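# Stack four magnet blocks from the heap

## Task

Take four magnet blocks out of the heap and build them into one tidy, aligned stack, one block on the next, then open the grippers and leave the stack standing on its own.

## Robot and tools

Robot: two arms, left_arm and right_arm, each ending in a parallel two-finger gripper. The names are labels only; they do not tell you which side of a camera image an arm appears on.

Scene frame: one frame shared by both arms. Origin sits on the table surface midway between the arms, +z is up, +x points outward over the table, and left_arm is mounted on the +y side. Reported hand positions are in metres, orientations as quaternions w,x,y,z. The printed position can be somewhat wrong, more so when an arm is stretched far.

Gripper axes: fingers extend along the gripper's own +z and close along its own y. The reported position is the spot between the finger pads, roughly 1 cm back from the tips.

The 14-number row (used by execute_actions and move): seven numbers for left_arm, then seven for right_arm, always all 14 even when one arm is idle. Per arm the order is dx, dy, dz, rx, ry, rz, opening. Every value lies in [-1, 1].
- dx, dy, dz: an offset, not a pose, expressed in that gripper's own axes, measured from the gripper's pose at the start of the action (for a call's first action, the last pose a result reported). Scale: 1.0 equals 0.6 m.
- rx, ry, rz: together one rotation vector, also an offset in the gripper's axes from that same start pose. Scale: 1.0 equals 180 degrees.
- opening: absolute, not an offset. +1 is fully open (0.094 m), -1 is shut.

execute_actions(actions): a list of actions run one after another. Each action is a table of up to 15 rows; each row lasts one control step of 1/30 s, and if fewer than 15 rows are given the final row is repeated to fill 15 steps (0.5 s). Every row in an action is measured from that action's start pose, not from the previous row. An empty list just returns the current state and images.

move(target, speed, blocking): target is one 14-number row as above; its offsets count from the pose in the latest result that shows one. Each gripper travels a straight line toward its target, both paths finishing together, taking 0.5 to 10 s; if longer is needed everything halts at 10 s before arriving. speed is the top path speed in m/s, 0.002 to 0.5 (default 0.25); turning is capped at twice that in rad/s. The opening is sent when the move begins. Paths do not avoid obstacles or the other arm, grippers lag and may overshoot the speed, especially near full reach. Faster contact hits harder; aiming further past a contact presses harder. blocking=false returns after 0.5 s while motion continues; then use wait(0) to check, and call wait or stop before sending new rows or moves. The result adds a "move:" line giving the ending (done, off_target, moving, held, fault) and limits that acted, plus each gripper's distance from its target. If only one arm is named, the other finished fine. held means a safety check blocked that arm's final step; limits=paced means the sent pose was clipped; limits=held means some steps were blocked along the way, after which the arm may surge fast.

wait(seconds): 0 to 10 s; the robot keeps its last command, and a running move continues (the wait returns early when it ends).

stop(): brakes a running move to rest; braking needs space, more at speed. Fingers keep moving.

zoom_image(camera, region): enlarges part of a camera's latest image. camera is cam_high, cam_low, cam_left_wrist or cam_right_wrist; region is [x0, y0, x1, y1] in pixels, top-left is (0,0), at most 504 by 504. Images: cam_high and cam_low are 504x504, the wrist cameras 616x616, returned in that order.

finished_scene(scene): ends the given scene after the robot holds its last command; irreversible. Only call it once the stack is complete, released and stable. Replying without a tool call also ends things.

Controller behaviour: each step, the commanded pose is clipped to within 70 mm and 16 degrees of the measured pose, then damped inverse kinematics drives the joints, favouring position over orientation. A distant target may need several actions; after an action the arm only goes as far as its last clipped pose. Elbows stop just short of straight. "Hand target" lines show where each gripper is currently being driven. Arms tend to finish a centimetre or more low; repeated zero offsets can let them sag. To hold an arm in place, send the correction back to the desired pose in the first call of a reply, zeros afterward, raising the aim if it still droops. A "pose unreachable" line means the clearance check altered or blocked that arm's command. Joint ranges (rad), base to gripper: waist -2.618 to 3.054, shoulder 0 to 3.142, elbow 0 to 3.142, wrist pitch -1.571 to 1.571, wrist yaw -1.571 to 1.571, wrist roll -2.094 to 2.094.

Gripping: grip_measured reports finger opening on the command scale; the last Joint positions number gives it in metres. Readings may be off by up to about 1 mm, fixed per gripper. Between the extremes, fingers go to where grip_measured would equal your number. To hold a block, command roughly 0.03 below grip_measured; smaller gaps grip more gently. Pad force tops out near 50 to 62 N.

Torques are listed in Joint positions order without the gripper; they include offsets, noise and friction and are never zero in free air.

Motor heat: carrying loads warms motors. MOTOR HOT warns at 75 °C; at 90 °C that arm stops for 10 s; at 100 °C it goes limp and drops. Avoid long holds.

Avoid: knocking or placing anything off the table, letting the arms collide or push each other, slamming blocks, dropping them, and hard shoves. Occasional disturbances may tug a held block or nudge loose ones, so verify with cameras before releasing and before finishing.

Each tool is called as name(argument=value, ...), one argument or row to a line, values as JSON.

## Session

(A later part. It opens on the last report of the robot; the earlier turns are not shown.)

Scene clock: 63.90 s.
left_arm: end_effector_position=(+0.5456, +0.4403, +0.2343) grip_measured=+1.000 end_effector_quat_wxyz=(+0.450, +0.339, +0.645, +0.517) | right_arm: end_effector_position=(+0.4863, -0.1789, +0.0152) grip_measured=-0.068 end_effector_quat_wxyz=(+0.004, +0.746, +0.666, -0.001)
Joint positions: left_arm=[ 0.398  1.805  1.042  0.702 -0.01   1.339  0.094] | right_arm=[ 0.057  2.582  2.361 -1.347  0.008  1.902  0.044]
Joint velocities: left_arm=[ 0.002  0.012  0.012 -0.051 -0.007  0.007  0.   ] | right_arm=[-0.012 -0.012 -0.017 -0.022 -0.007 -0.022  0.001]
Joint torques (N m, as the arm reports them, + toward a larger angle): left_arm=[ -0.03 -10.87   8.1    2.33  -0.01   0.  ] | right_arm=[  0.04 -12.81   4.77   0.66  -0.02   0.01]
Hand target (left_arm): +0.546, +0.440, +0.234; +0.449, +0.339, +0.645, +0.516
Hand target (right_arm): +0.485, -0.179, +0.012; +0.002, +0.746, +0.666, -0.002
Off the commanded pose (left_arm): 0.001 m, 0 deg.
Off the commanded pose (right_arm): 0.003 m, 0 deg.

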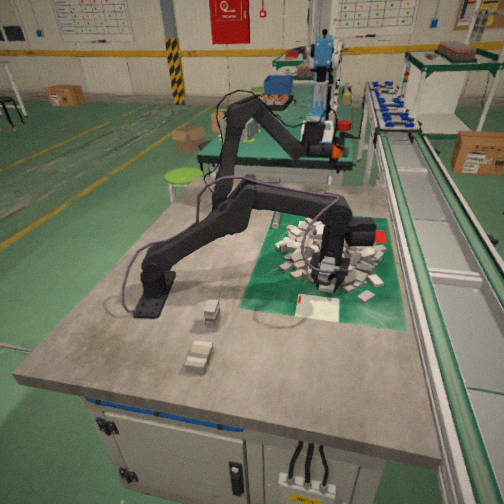

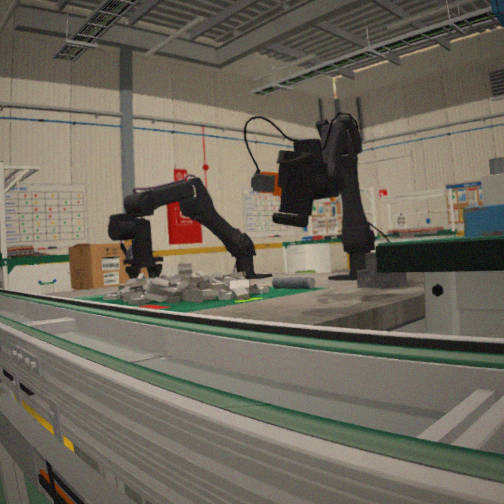

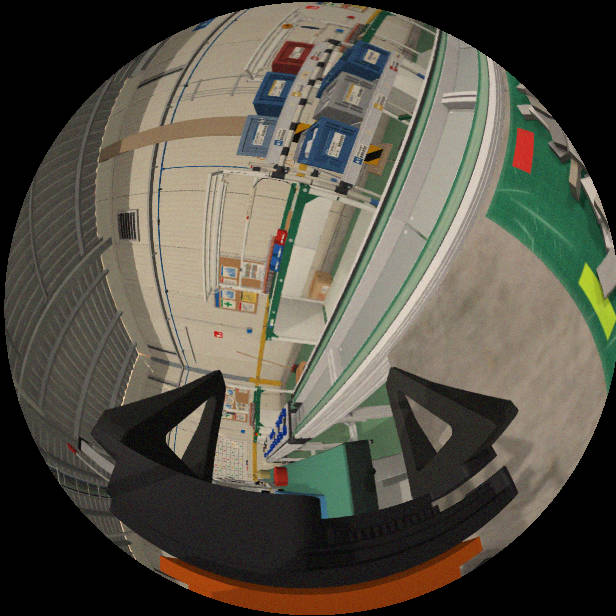

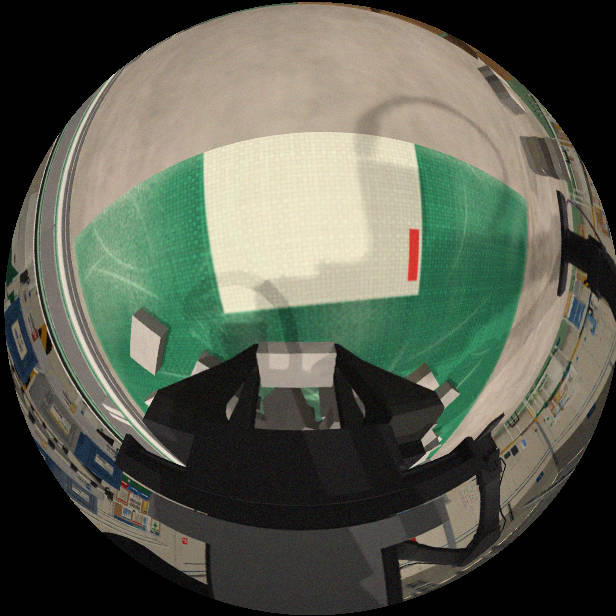

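move(
  target=[0,0,0,0,0,0,1,-0.02,-0.013,-0.067,0,0,0.0,-0.1],
  speed=0.1,
)

move(
  target=[0,0,0,0,0,0,1,-0.11,-0.205,0.01,0,0,0.0,-0.1],
  speed=0.2,
)

Scene clock: 68.50 s.
left_arm: end_effector_position=(+0.5457, +0.4403, +0.2350) grip_measured=+1.000 end_effector_quat_wxyz=(+0.450, +0.339, +0.644, +0.518) | right_arm: end_effector_position=(+0.4729, -0.1872, +0.0397) grip_measured=-0.078 end_effector_quat_wxyz=(-0.003, +0.747, +0.664, -0.012)
Joint positions: left_arm=[ 0.398  1.805  1.042  0.705 -0.01   1.339  0.094] | right_arm=[ 0.047  2.53   2.361 -1.426  0.008  1.894  0.043]
Joint velocities: left_arm=[-0.012 -0.012 -0.002 -0.022  0.022  0.066  0.   ] | right_arm=[-0.012 -0.002 -0.002  0.007  0.022 -0.037 -0.   ]
Joint torques (N m, as the arm reports them, + toward a larger angle): left_arm=[ -0.02 -10.87   8.1    2.34   0.     0.  ] | right_arm=[ -0.8  -13.54   8.     0.33   0.    -0.09]
Hand target (left_arm): +0.546, +0.440, +0.234; +0.450, +0.339, +0.645, +0.517
Hand target (right_arm): +0.477, -0.190, +0.055; +0.004, +0.746, +0.665, -0.000
Off the commanded pose (left_arm): 0.001 m, 0 deg.
Off the commanded pose (right_arm): 0.016 m, 2 deg.
move: off_target (right_arm)

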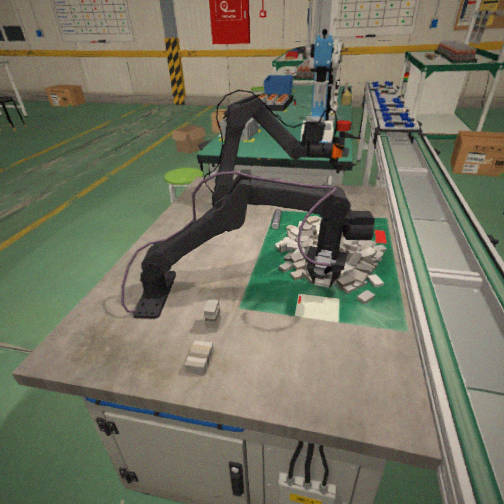

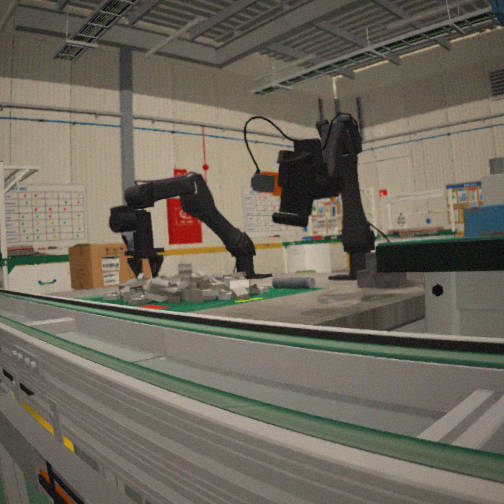

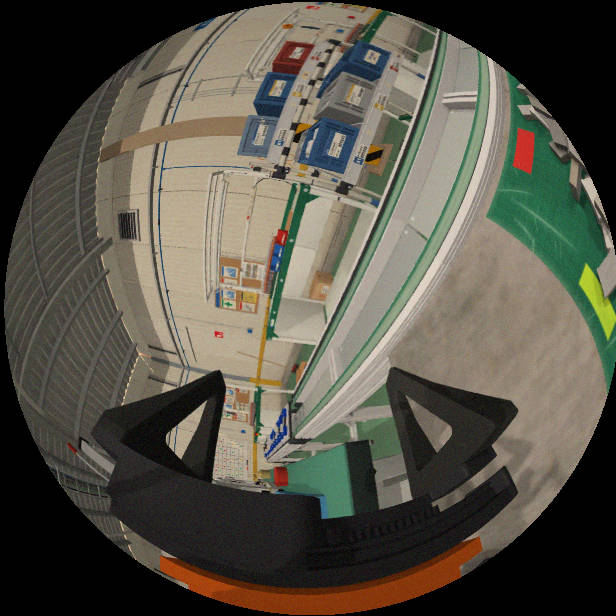

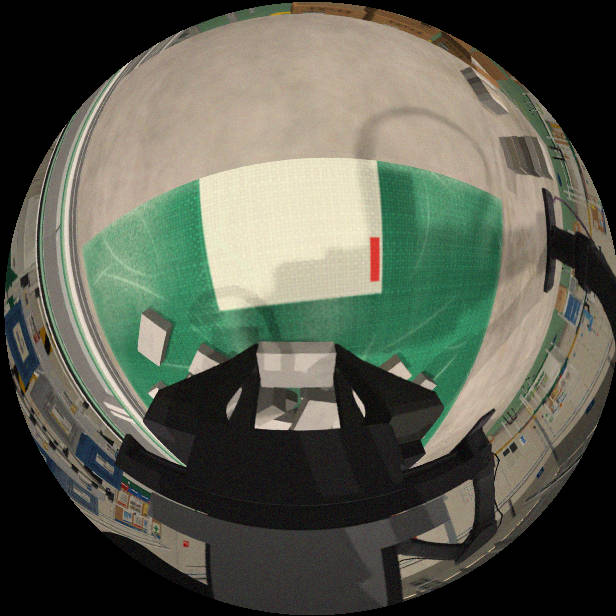

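Scene clock: 69.90 s.
left_arm: end_effector_position=(+0.5457, +0.4403, +0.2356) grip_measured=+1.000 end_effector_quat_wxyz=(+0.451, +0.338, +0.643, +0.519) | right_arm: end_effector_position=(+0.3467, -0.2356, +0.0355) grip_measured=-0.078 end_effector_quat_wxyz=(-0.004, +0.748, +0.663, -0.014)
Joint positions: left_arm=[ 0.398  1.805  1.042  0.707 -0.01   1.339  0.094] | right_arm=[-0.015  1.947  1.382 -1.034  0.008  1.836  0.043]
Joint velocities: left_arm=[-0.002 -0.007 -0.012  0.007 -0.037  0.007  0.   ] | right_arm=[-0.007  0.002 -0.007 -0.022 -0.095 -0.037 -0.   ]
Joint torques (N m, as the arm reports them, + toward a larger angle): left_arm=[ -0.02 -10.87   8.09   2.34  -0.01   0.  ] | right_arm=[ -0.51 -10.01   3.99   0.53   0.    -0.07]
Hand target (left_arm): +0.546, +0.440, +0.235; +0.450, +0.339, +0.644, +0.518
Hand target (right_arm): +0.343, -0.239, +0.038; -0.003, +0.747, +0.664, -0.013
Off the commanded pose (left_arm): 0.001 m, 0 deg.
Off the commanded pose (right_arm): 0.005 m, 0 deg.
move: done

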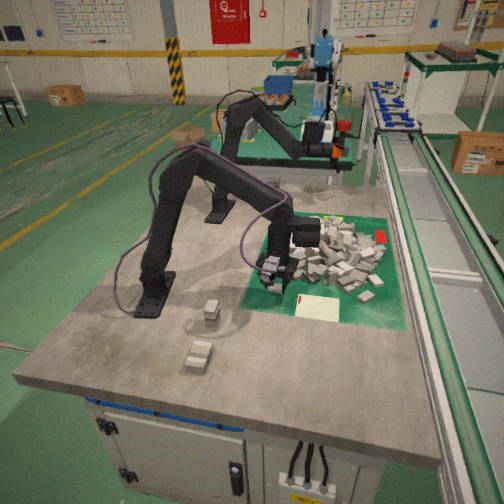

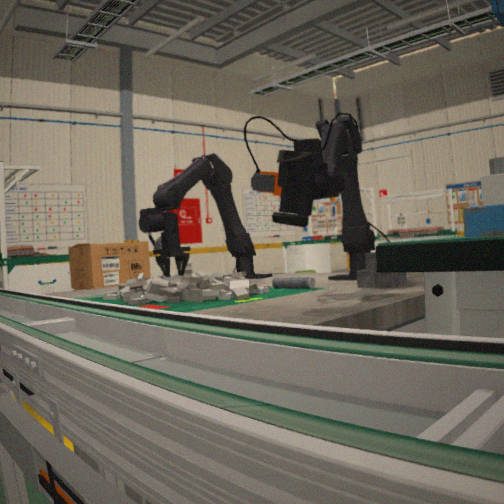

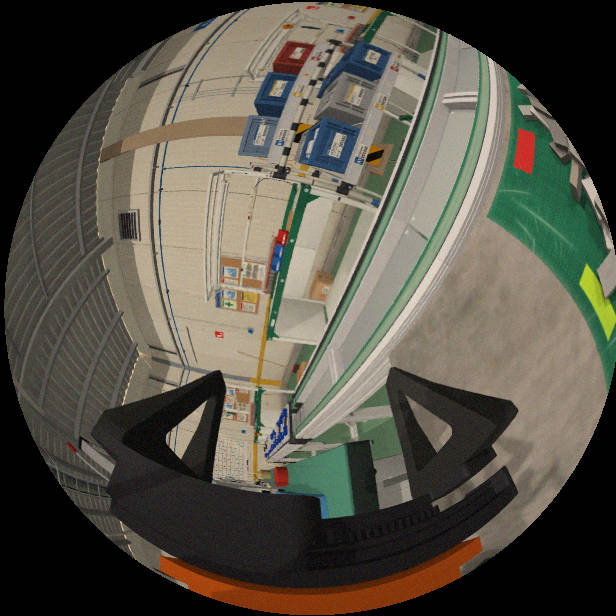

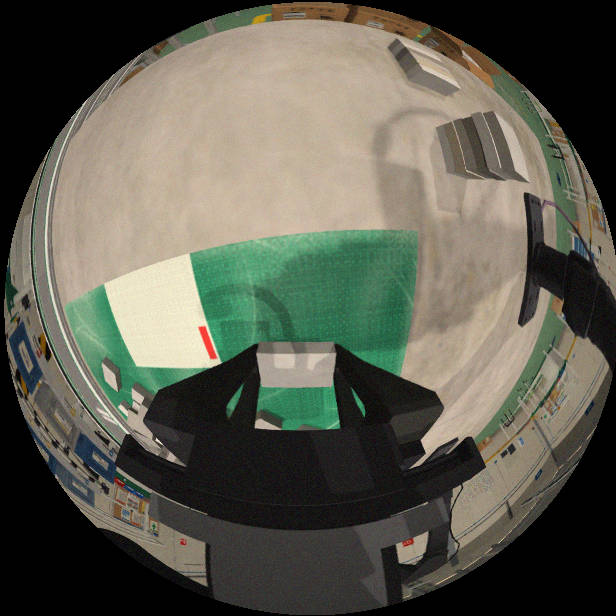

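move(
  target=[0,0,0,0,0,0,1,-0.03,0,0.036,-0.0078,0.005,0.0,-0.1],
  speed=0.05,
)

zoom_image(
  camera="cam_high",
  region=[230, 240, 330, 320],
)

Scene clock: 72.73 s.
left_arm: end_effector_position=(+0.5457, +0.4403, +0.2363) grip_measured=+1.000 end_effector_quat_wxyz=(+0.452, +0.338, +0.642, +0.519) | right_arm: end_effector_position=(+0.3482, -0.2520, +0.0145) grip_measured=-0.078 end_effector_quat_wxyz=(+0.004, +0.750, +0.662, -0.001)
Joint positions: left_arm=[ 0.398  1.805  1.042  0.71  -0.01   1.339  0.094] | right_arm=[-0.063  1.947  1.293 -0.915  0.007  1.791  0.043]
Joint velocities: left_arm=[-0.012  0.002  0.002 -0.022 -0.066 -0.022  0.   ] | right_arm=[ 0.002  0.007 -0.012  0.007 -0.051 -0.037  0.   ]
Joint torques (N m, as the arm reports them, + toward a larger angle): left_arm=[ -0.02 -10.88   8.1    2.34  -0.01   0.  ] | right_arm=[-0.73 -9.17  3.94  0.59 -0.1  -0.09]
Hand target (left_arm): +0.546, +0.440, +0.236; +0.451, +0.338, +0.643, +0.519
Hand target (right_arm): +0.344, -0.254, +0.014; -0.000, +0.748, +0.663, -0.000
Off the commanded pose (left_arm): 0.001 m, 0 deg.
Off the commanded pose (right_arm): 0.005 m, 1 deg.
move: done

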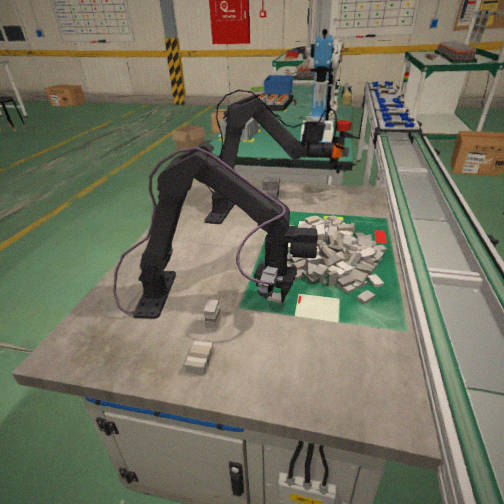

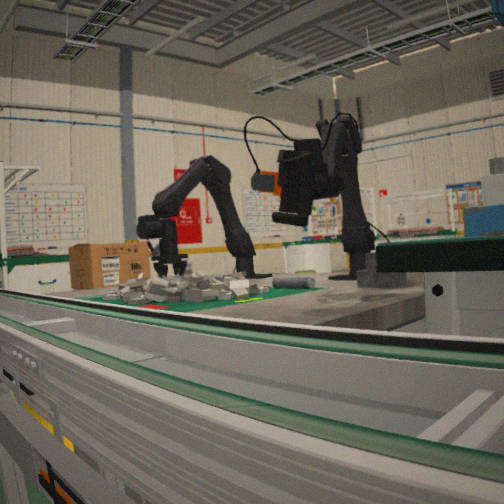

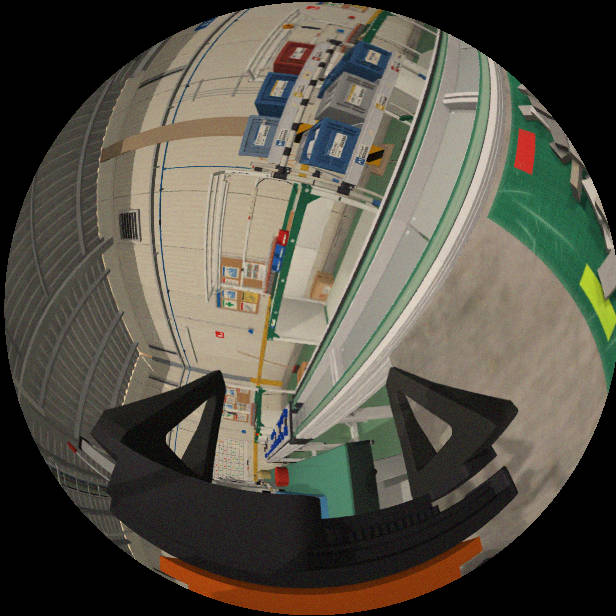

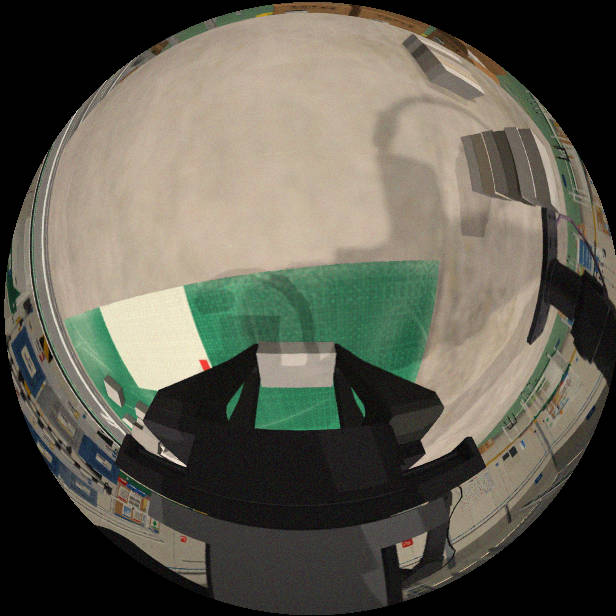

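Region (230, 240, 330, 320) of cam_high's 504x504 image, scaled by 5.040, with more detail than that image has; it fills the top 403 rows of this view, and the rest is white.

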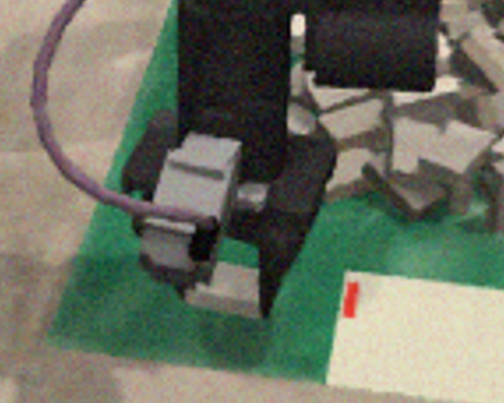

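move(
  target=[0,0,0,0,0,0,1,0,-0.005,0.012,0,0,0.0,-0.1],
  speed=0.02,
)

Scene clock: 74.13 s.
left_arm: end_effector_position=(+0.5458, +0.4403, +0.2369) grip_measured=+1.000 end_effector_quat_wxyz=(+0.452, +0.337, +0.641, +0.520) | right_arm: end_effector_position=(+0.3546, -0.2513, +0.0146) grip_measured=-0.078 end_effector_quat_wxyz=(+0.011, +0.749, +0.662, +0.010)
Joint positions: left_arm=[ 0.398  1.805  1.042  0.712 -0.01   1.339  0.094] | right_arm=[-0.063  1.947  1.293 -0.889  0.006  1.791  0.043]
Joint velocities: left_arm=[ 0.007  0.017 -0.002 -0.007  0.007 -0.007  0.   ] | right_arm=[-0.007  0.012 -0.002 -0.007  0.066  0.007  0.001]
Joint torques (N m, as the arm reports them, + toward a larger angle): left_arm=[  0.   -10.87   8.1    2.34  -0.01   0.  ] | right_arm=[ 0.18 -8.43  3.27  0.63 -0.02  0.05]
Hand target (left_arm): +0.546, +0.440, +0.236; +0.452, +0.338, +0.642, +0.519
Hand target (right_arm): +0.345, -0.252, +0.008; +0.003, +0.749, +0.662, -0.001
Off the commanded pose (left_arm): 0.001 m, 0 deg.
Off the commanded pose (right_arm): 0.012 m, 1 deg.
move: off_target (right_arm)

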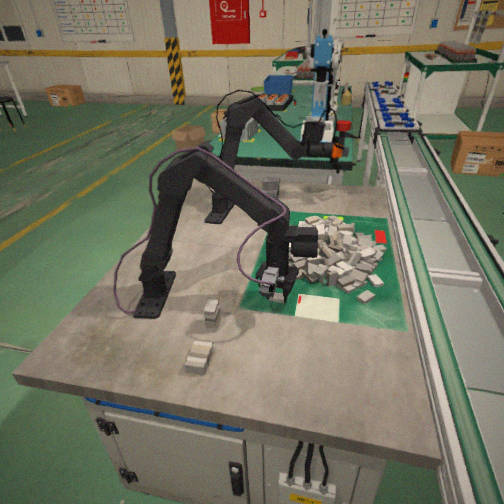

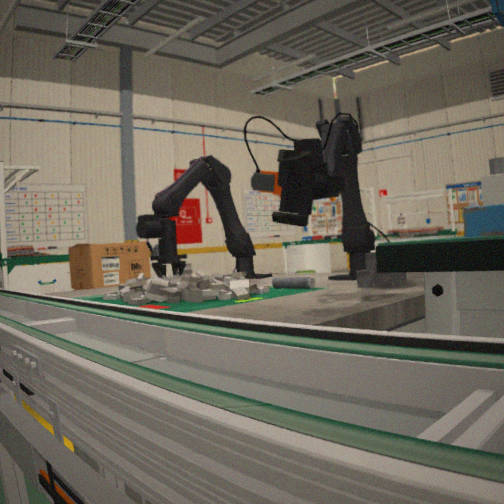

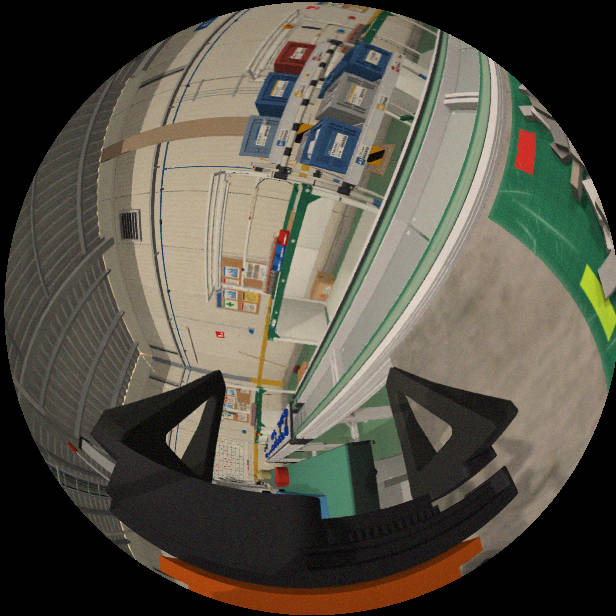

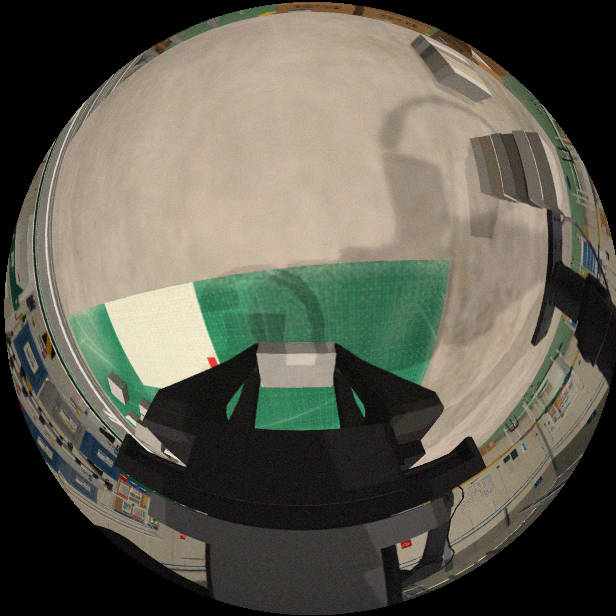

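execute_actions(
  actions=[
    [[0,0,0,0,0,0,1,0,-0.008,0.005,0,0,0,-0.06],[0,0,0,0,0,0,1,0,-0.008,0.005,0,0,0,-0.04],[0,0,0,0,0,0,1,0,-0.008,0.005,0,0,0,0.0],[0,0,0,0,0,0,1,0,-0.008,0.005,0,0,0,0.1],[0,0,0,0,0,0,1,0,-0.008,0.005,0,0,0,0.2],[0,0,0,0,0,0,1,0,-0.008,0.005,0,0,0,0.3]],
  ],
)

move(
  target=[0,0,0,0,0,0,1,0,0,-0.11,0,0,0.0,0.3],
  speed=0.15,
)

Scene clock: 75.97 s.
left_arm: end_effector_position=(+0.5458, +0.4403, +0.2375) grip_measured=+1.000 end_effector_quat_wxyz=(+0.453, +0.337, +0.641, +0.521) | right_arm: end_effector_position=(+0.3584, -0.2509, +0.0148) grip_measured=+0.297 end_effector_quat_wxyz=(+0.015, +0.749, +0.662, +0.016)
Joint positions: left_arm=[ 0.398  1.805  1.042  0.715 -0.01   1.339  0.094] | right_arm=[-0.063  1.947  1.293 -0.874  0.006  1.791  0.061]
Joint velocities: left_arm=[-0.012 -0.007  0.002  0.022 -0.037  0.007  0.   ] | right_arm=[ 0.012  0.012 -0.017 -0.037 -0.007 -0.037 -0.   ]
Joint torques (N m, as the arm reports them, + toward a larger angle): left_arm=[ -0.02 -10.86   8.09   2.34  -0.01   0.  ] | right_arm=[ 0.27 -9.25  3.38  0.74 -0.03  0.03]
Hand target (left_arm): +0.546, +0.440, +0.237; +0.452, +0.337, +0.641, +0.520
Hand target (right_arm): +0.350, -0.251, +0.012; +0.011, +0.749, +0.662, +0.010
Off the commanded pose (left_arm): 0.001 m, 0 deg.
Off the commanded pose (right_arm): 0.009 m, 1 deg.

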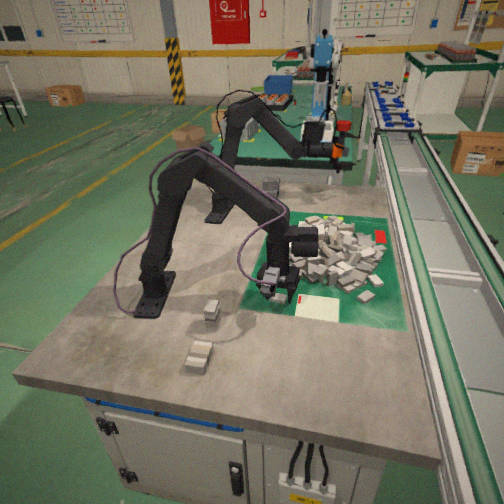

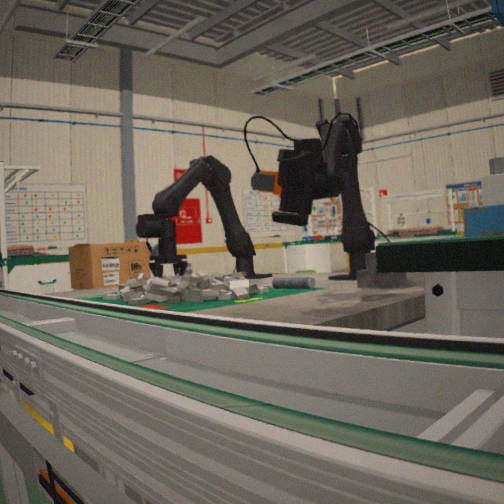

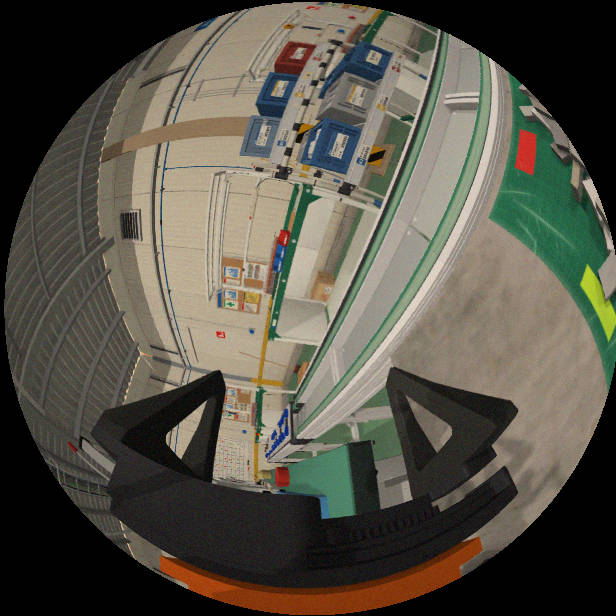

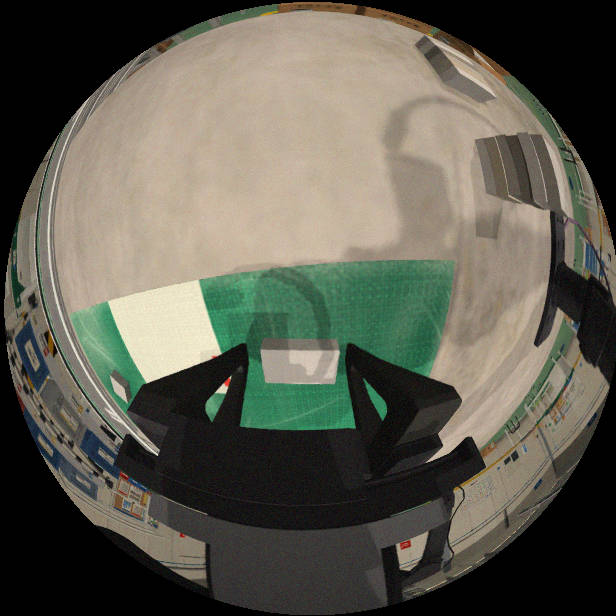

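Scene clock: 77.03 s.
left_arm: end_effector_position=(+0.5458, +0.4403, +0.2382) grip_measured=+1.000 end_effector_quat_wxyz=(+0.453, +0.336, +0.640, +0.521) | right_arm: end_effector_position=(+0.3545, -0.2513, +0.0731) grip_measured=+0.298 end_effector_quat_wxyz=(+0.013, +0.749, +0.662, +0.013)
Joint positions: left_arm=[ 0.398  1.805  1.042  0.718 -0.01   1.339  0.094] | right_arm=[-0.063  1.872  1.435 -1.097  0.006  1.791  0.061]
Joint velocities: left_arm=[-0.007 -0.012  0.022  0.007 -0.007  0.007  0.   ] | right_arm=[ 0.002 -0.002 -0.017 -0.081 -0.022  0.007  0.   ]
Joint torques (N m, as the arm reports them, + toward a larger angle): left_arm=[ -0.01 -10.86   8.09   2.34  -0.01   0.  ] | right_arm=[ 0.02 -8.74  7.1   0.43 -0.04  0.02]
Hand target (left_arm): +0.546, +0.440, +0.238; +0.453, +0.337, +0.641, +0.521
Hand target (right_arm): +0.356, -0.251, +0.081; +0.016, +0.749, +0.662, +0.016
Off the commanded pose (left_arm): 0.001 m, 0 deg.
Off the commanded pose (right_arm): 0.008 m, 0 deg.
move: done

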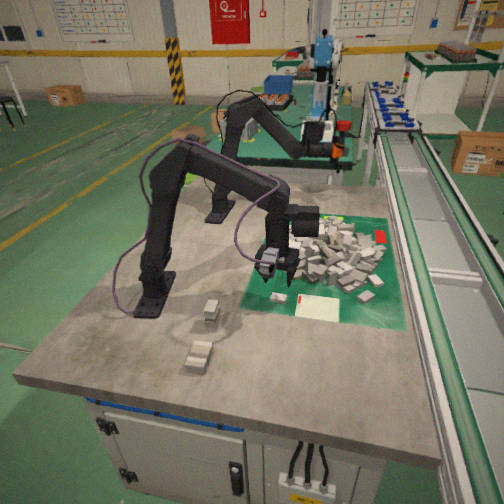

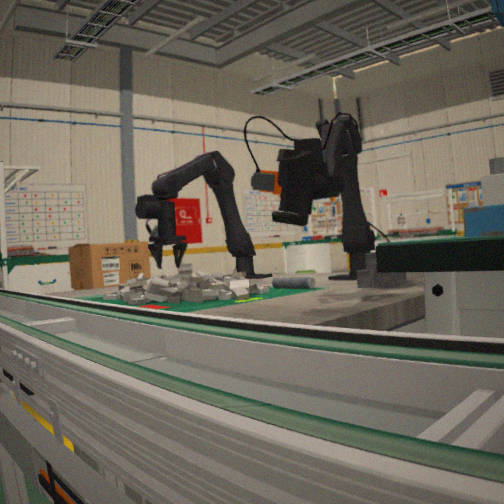

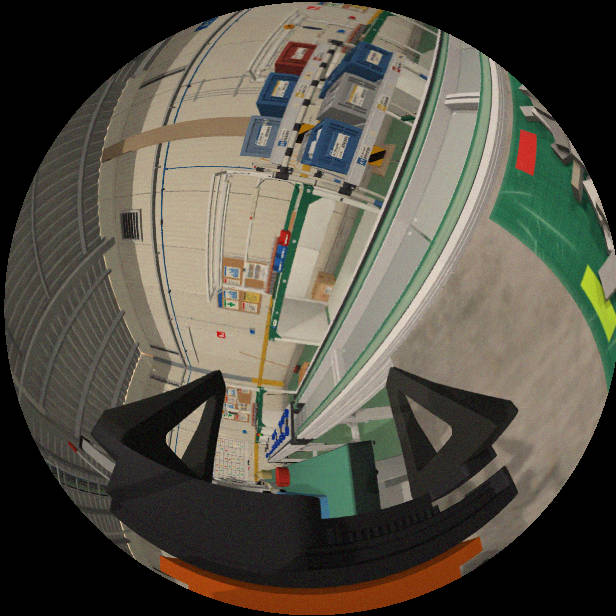

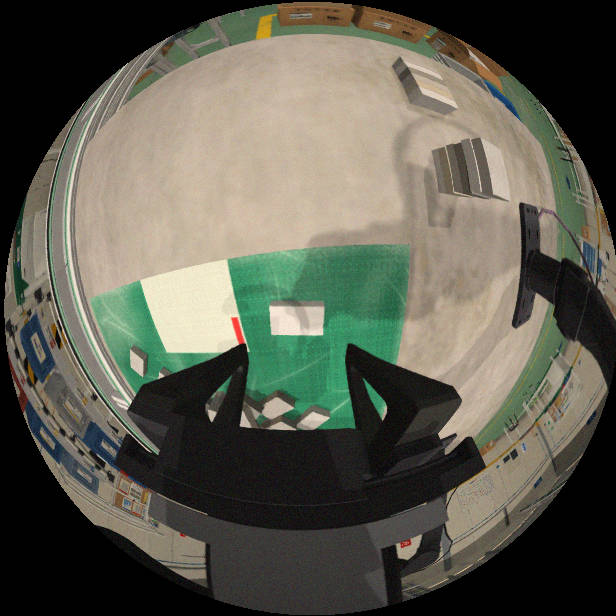

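move(
  target=[0,0,0,0,0,0,1,0.19,0.039,-0.05,0.0054,0.0143,-0.806,0.0],
  speed=0.5,
)

zoom_image(
  camera="cam_right_wrist",
  region=[150, 150, 450, 440],
)

Scene clock: 83.33 s.
left_arm: end_effector_position=(+0.5459, +0.4403, +0.2389) grip_measured=+1.000 end_effector_quat_wxyz=(+0.454, +0.336, +0.639, +0.522) | right_arm: end_effector_position=(+0.3889, -0.1450, +0.1035) grip_measured=+0.002 end_effector_quat_wxyz=(+0.002, -0.398, +0.917, -0.002)
Joint positions: left_arm=[ 0.398  1.805  1.042  0.72  -0.01   1.339  0.094] | right_arm=[ 0.187  2.125  1.921 -1.361  0.004 -0.473  0.047]
Joint velocities: left_arm=[ 0.017  0.002  0.012  0.066 -0.066 -0.051  0.   ] | right_arm=[ 0.012 -0.017 -0.007 -0.022 -0.066 -0.051  0.   ]
Joint torques (N m, as the arm reports them, + toward a larger angle): left_arm=[ -0.03 -10.87   8.09   2.34  -0.01   0.  ] | right_arm=[ 0.54 -8.93  7.59  0.47 -0.05 -0.09]
Hand target (left_arm): +0.546, +0.440, +0.238; +0.453, +0.336, +0.640, +0.521
Hand target (right_arm): +0.391, -0.141, +0.104; +0.002, -0.407, +0.913, +0.000
Off the commanded pose (left_arm): 0.001 m, 0 deg.
Off the commanded pose (right_arm): 0.004 m, 1 deg.
move: done

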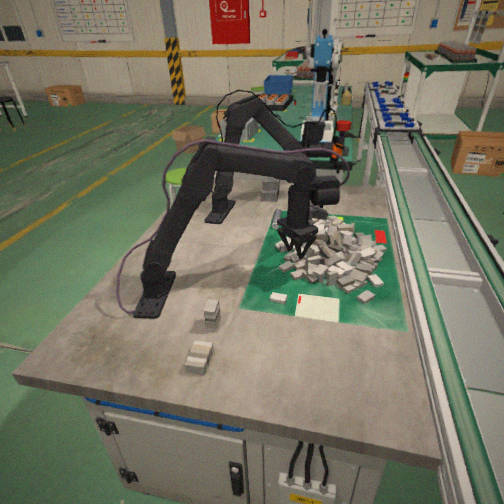

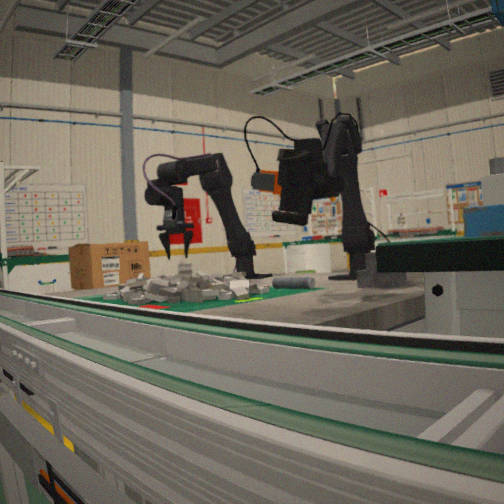

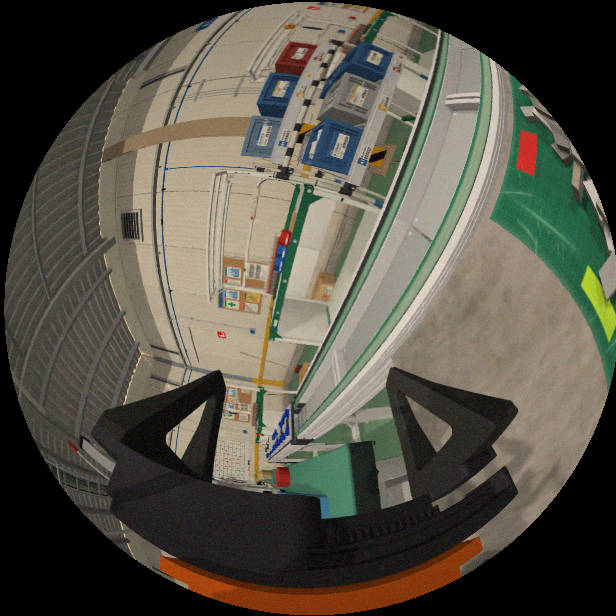

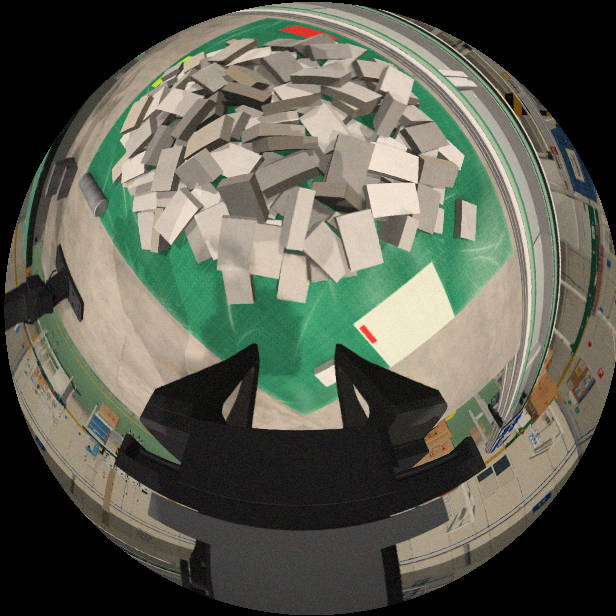

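Region (150, 150, 450, 440) of cam_right_wrist's 616x616 image, scaled by 1.680, with more detail than that image has; it fills the top 487 rows of this view, and the rest is white.

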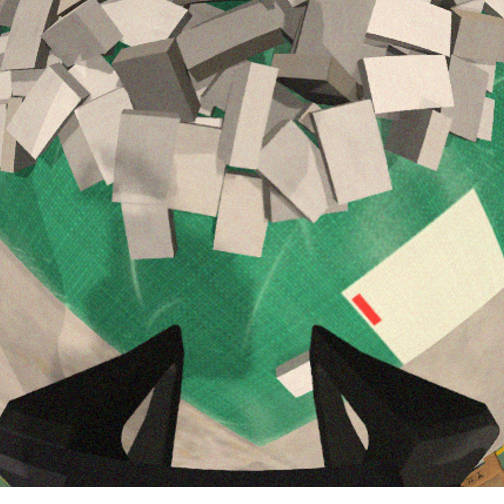

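move(
  target=[0,0,0,0,0,0,1,-0.017,0.012,0.097,0,0,0.039,-0.1],
  speed=0.12,
)

zoom_image(
  camera="cam_right_wrist",
  region=[190, 240, 410, 440],
)

Scene clock: 87.60 s.
left_arm: end_effector_position=(+0.5459, +0.4403, +0.2394) grip_measured=+1.000 end_effector_quat_wxyz=(+0.455, +0.336, +0.638, +0.523) | right_arm: end_effector_position=(+0.3941, -0.1346, +0.0526) grip_measured=-0.097 end_effector_quat_wxyz=(+0.009, -0.343, +0.939, -0.002)
Joint positions: left_arm=[ 0.398  1.805  1.042  0.723 -0.01   1.339  0.094] | right_arm=[ 0.207  2.16   1.773 -1.164  0.004 -0.334  0.042]
Joint velocities: left_arm=[ 0.017 -0.012 -0.002 -0.037 -0.037 -0.007  0.   ] | right_arm=[ 0.007 -0.007  0.002 -0.022  0.037 -0.037 -0.   ]
Joint torques (N m, as the arm reports them, + toward a larger angle): left_arm=[ -0.02 -10.88   8.09   2.34  -0.01   0.  ] | right_arm=[ 0.68 -9.87  4.38  0.7  -0.02  0.09]
Hand target (left_arm): +0.546, +0.440, +0.239; +0.454, +0.336, +0.639, +0.522
Hand target (right_arm): +0.390, -0.133, +0.045; +0.002, -0.341, +0.940, -0.002
Off the commanded pose (left_arm): 0.001 m, 0 deg.
Off the commanded pose (right_arm): 0.008 m, 1 deg.
move: done

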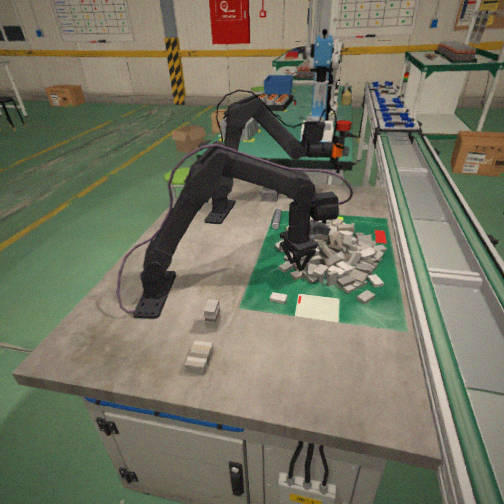

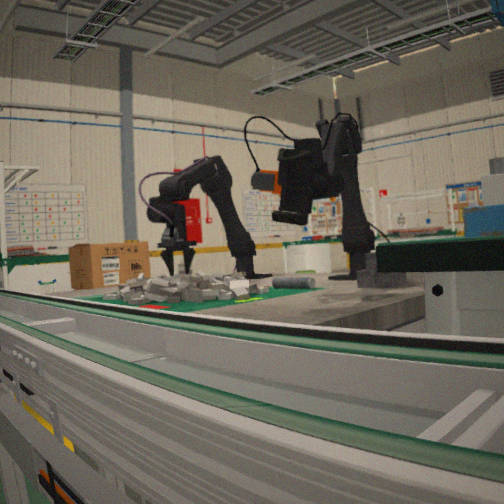

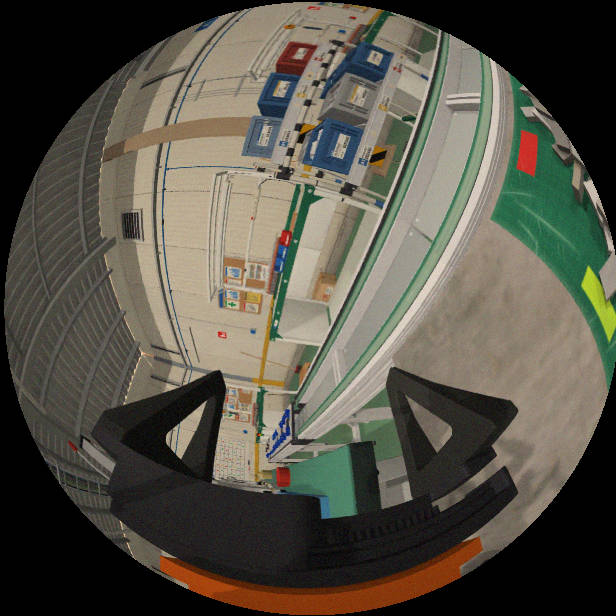

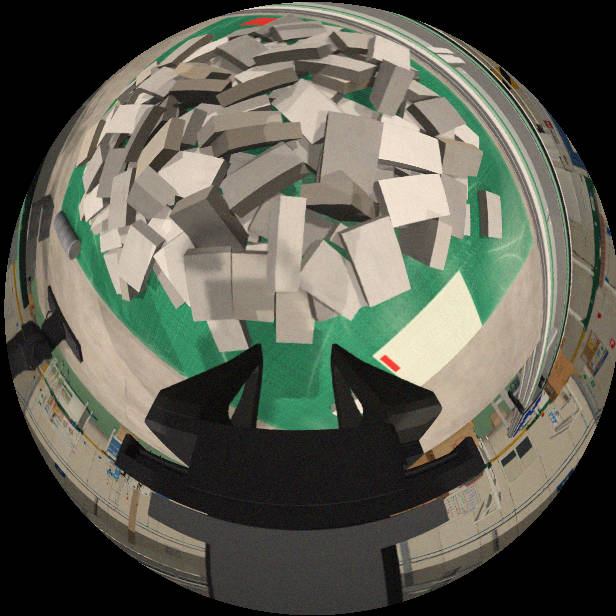

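Region (190, 240, 410, 440) of cam_right_wrist's 616x616 image, scaled by 2.291, with more detail than that image has; it fills the top 458 rows of this view, and the rest is white.

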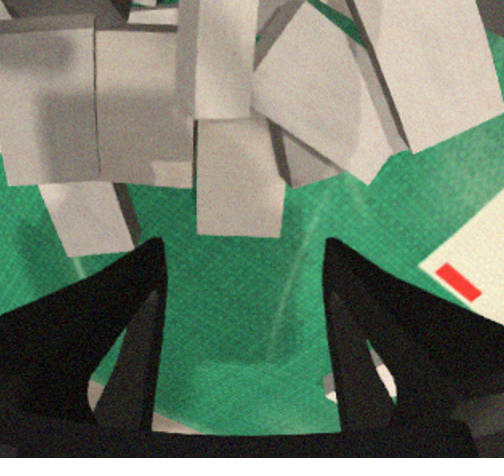

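move(
  target=[0,0,0,0,0,0,1,0.015,0.007,0.071,0,0.006,0.0,-0.1],
  speed=0.08,
)

zoom_image(
  camera="cam_right_wrist",
  region=[190, 240, 410, 440],
)

Scene clock: 90.50 s.
left_arm: end_effector_position=(+0.5459, +0.4404, +0.2401) grip_measured=+1.000 end_effector_quat_wxyz=(+0.455, +0.335, +0.638, +0.523) | right_arm: end_effector_position=(+0.3903, -0.1361, +0.0221) grip_measured=-0.097 end_effector_quat_wxyz=(+0.014, -0.343, +0.939, -0.002)
Joint positions: left_arm=[ 0.398  1.805  1.042  0.725 -0.01   1.339  0.094] | right_arm=[ 0.207  2.16   1.649 -1.031  0.004 -0.333  0.042]
Joint velocities: left_arm=[-0.022 -0.007  0.002  0.007  0.007 -0.022  0.   ] | right_arm=[-0.002 -0.017  0.007  0.007 -0.007 -0.022 -0.   ]
Joint torques (N m, as the arm reports them, + toward a larger angle): left_arm=[ -0.02 -10.87   8.09   2.34  -0.01  -0.01] | right_arm=[ 0.43 -8.98  4.14  0.78  0.02  0.06]
Hand target (left_arm): +0.546, +0.440, +0.239; +0.455, +0.336, +0.638, +0.523
Hand target (right_arm): +0.385, -0.137, +0.010; +0.000, -0.343, +0.939, -0.005
Off the commanded pose (left_arm): 0.001 m, 0 deg.
Off the commanded pose (right_arm): 0.013 m, 2 deg.
move: off_target (right_arm)

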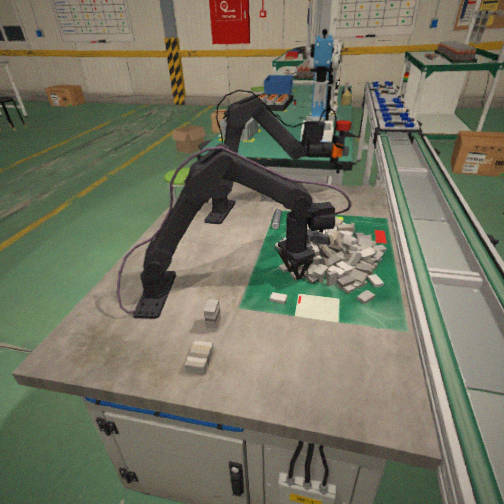

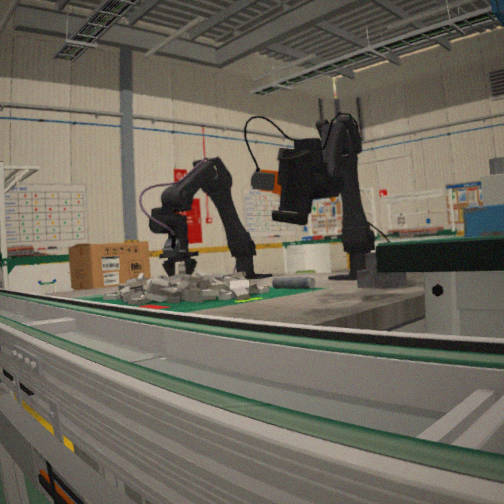

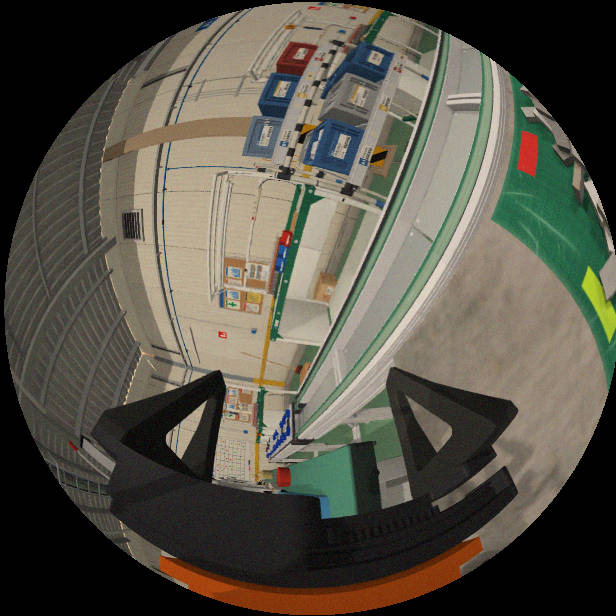

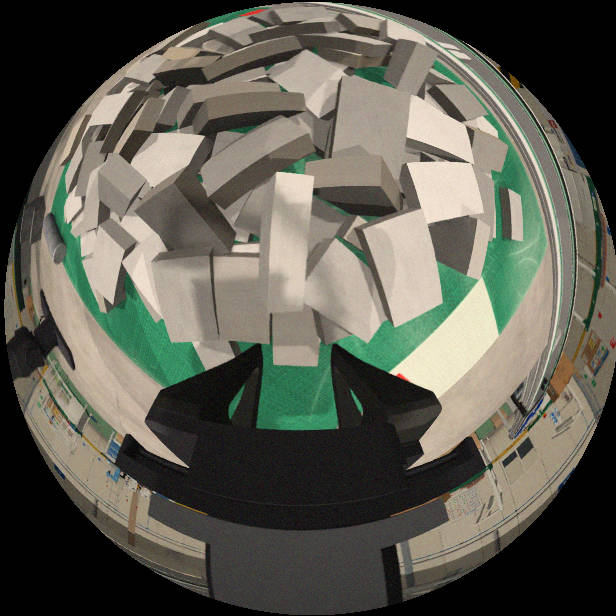

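Region (190, 240, 410, 440) of cam_right_wrist's 616x616 image, scaled by 2.291, with more detail than that image has; it fills the top 458 rows of this view, and the rest is white.

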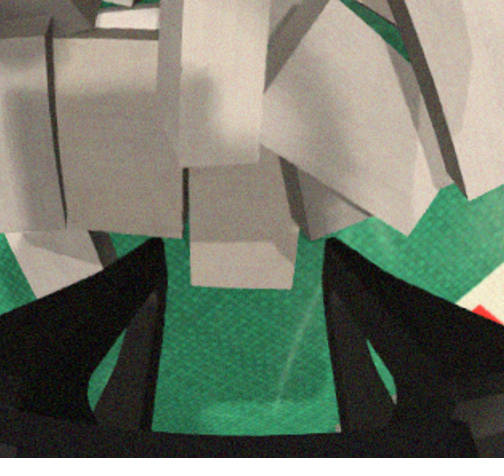

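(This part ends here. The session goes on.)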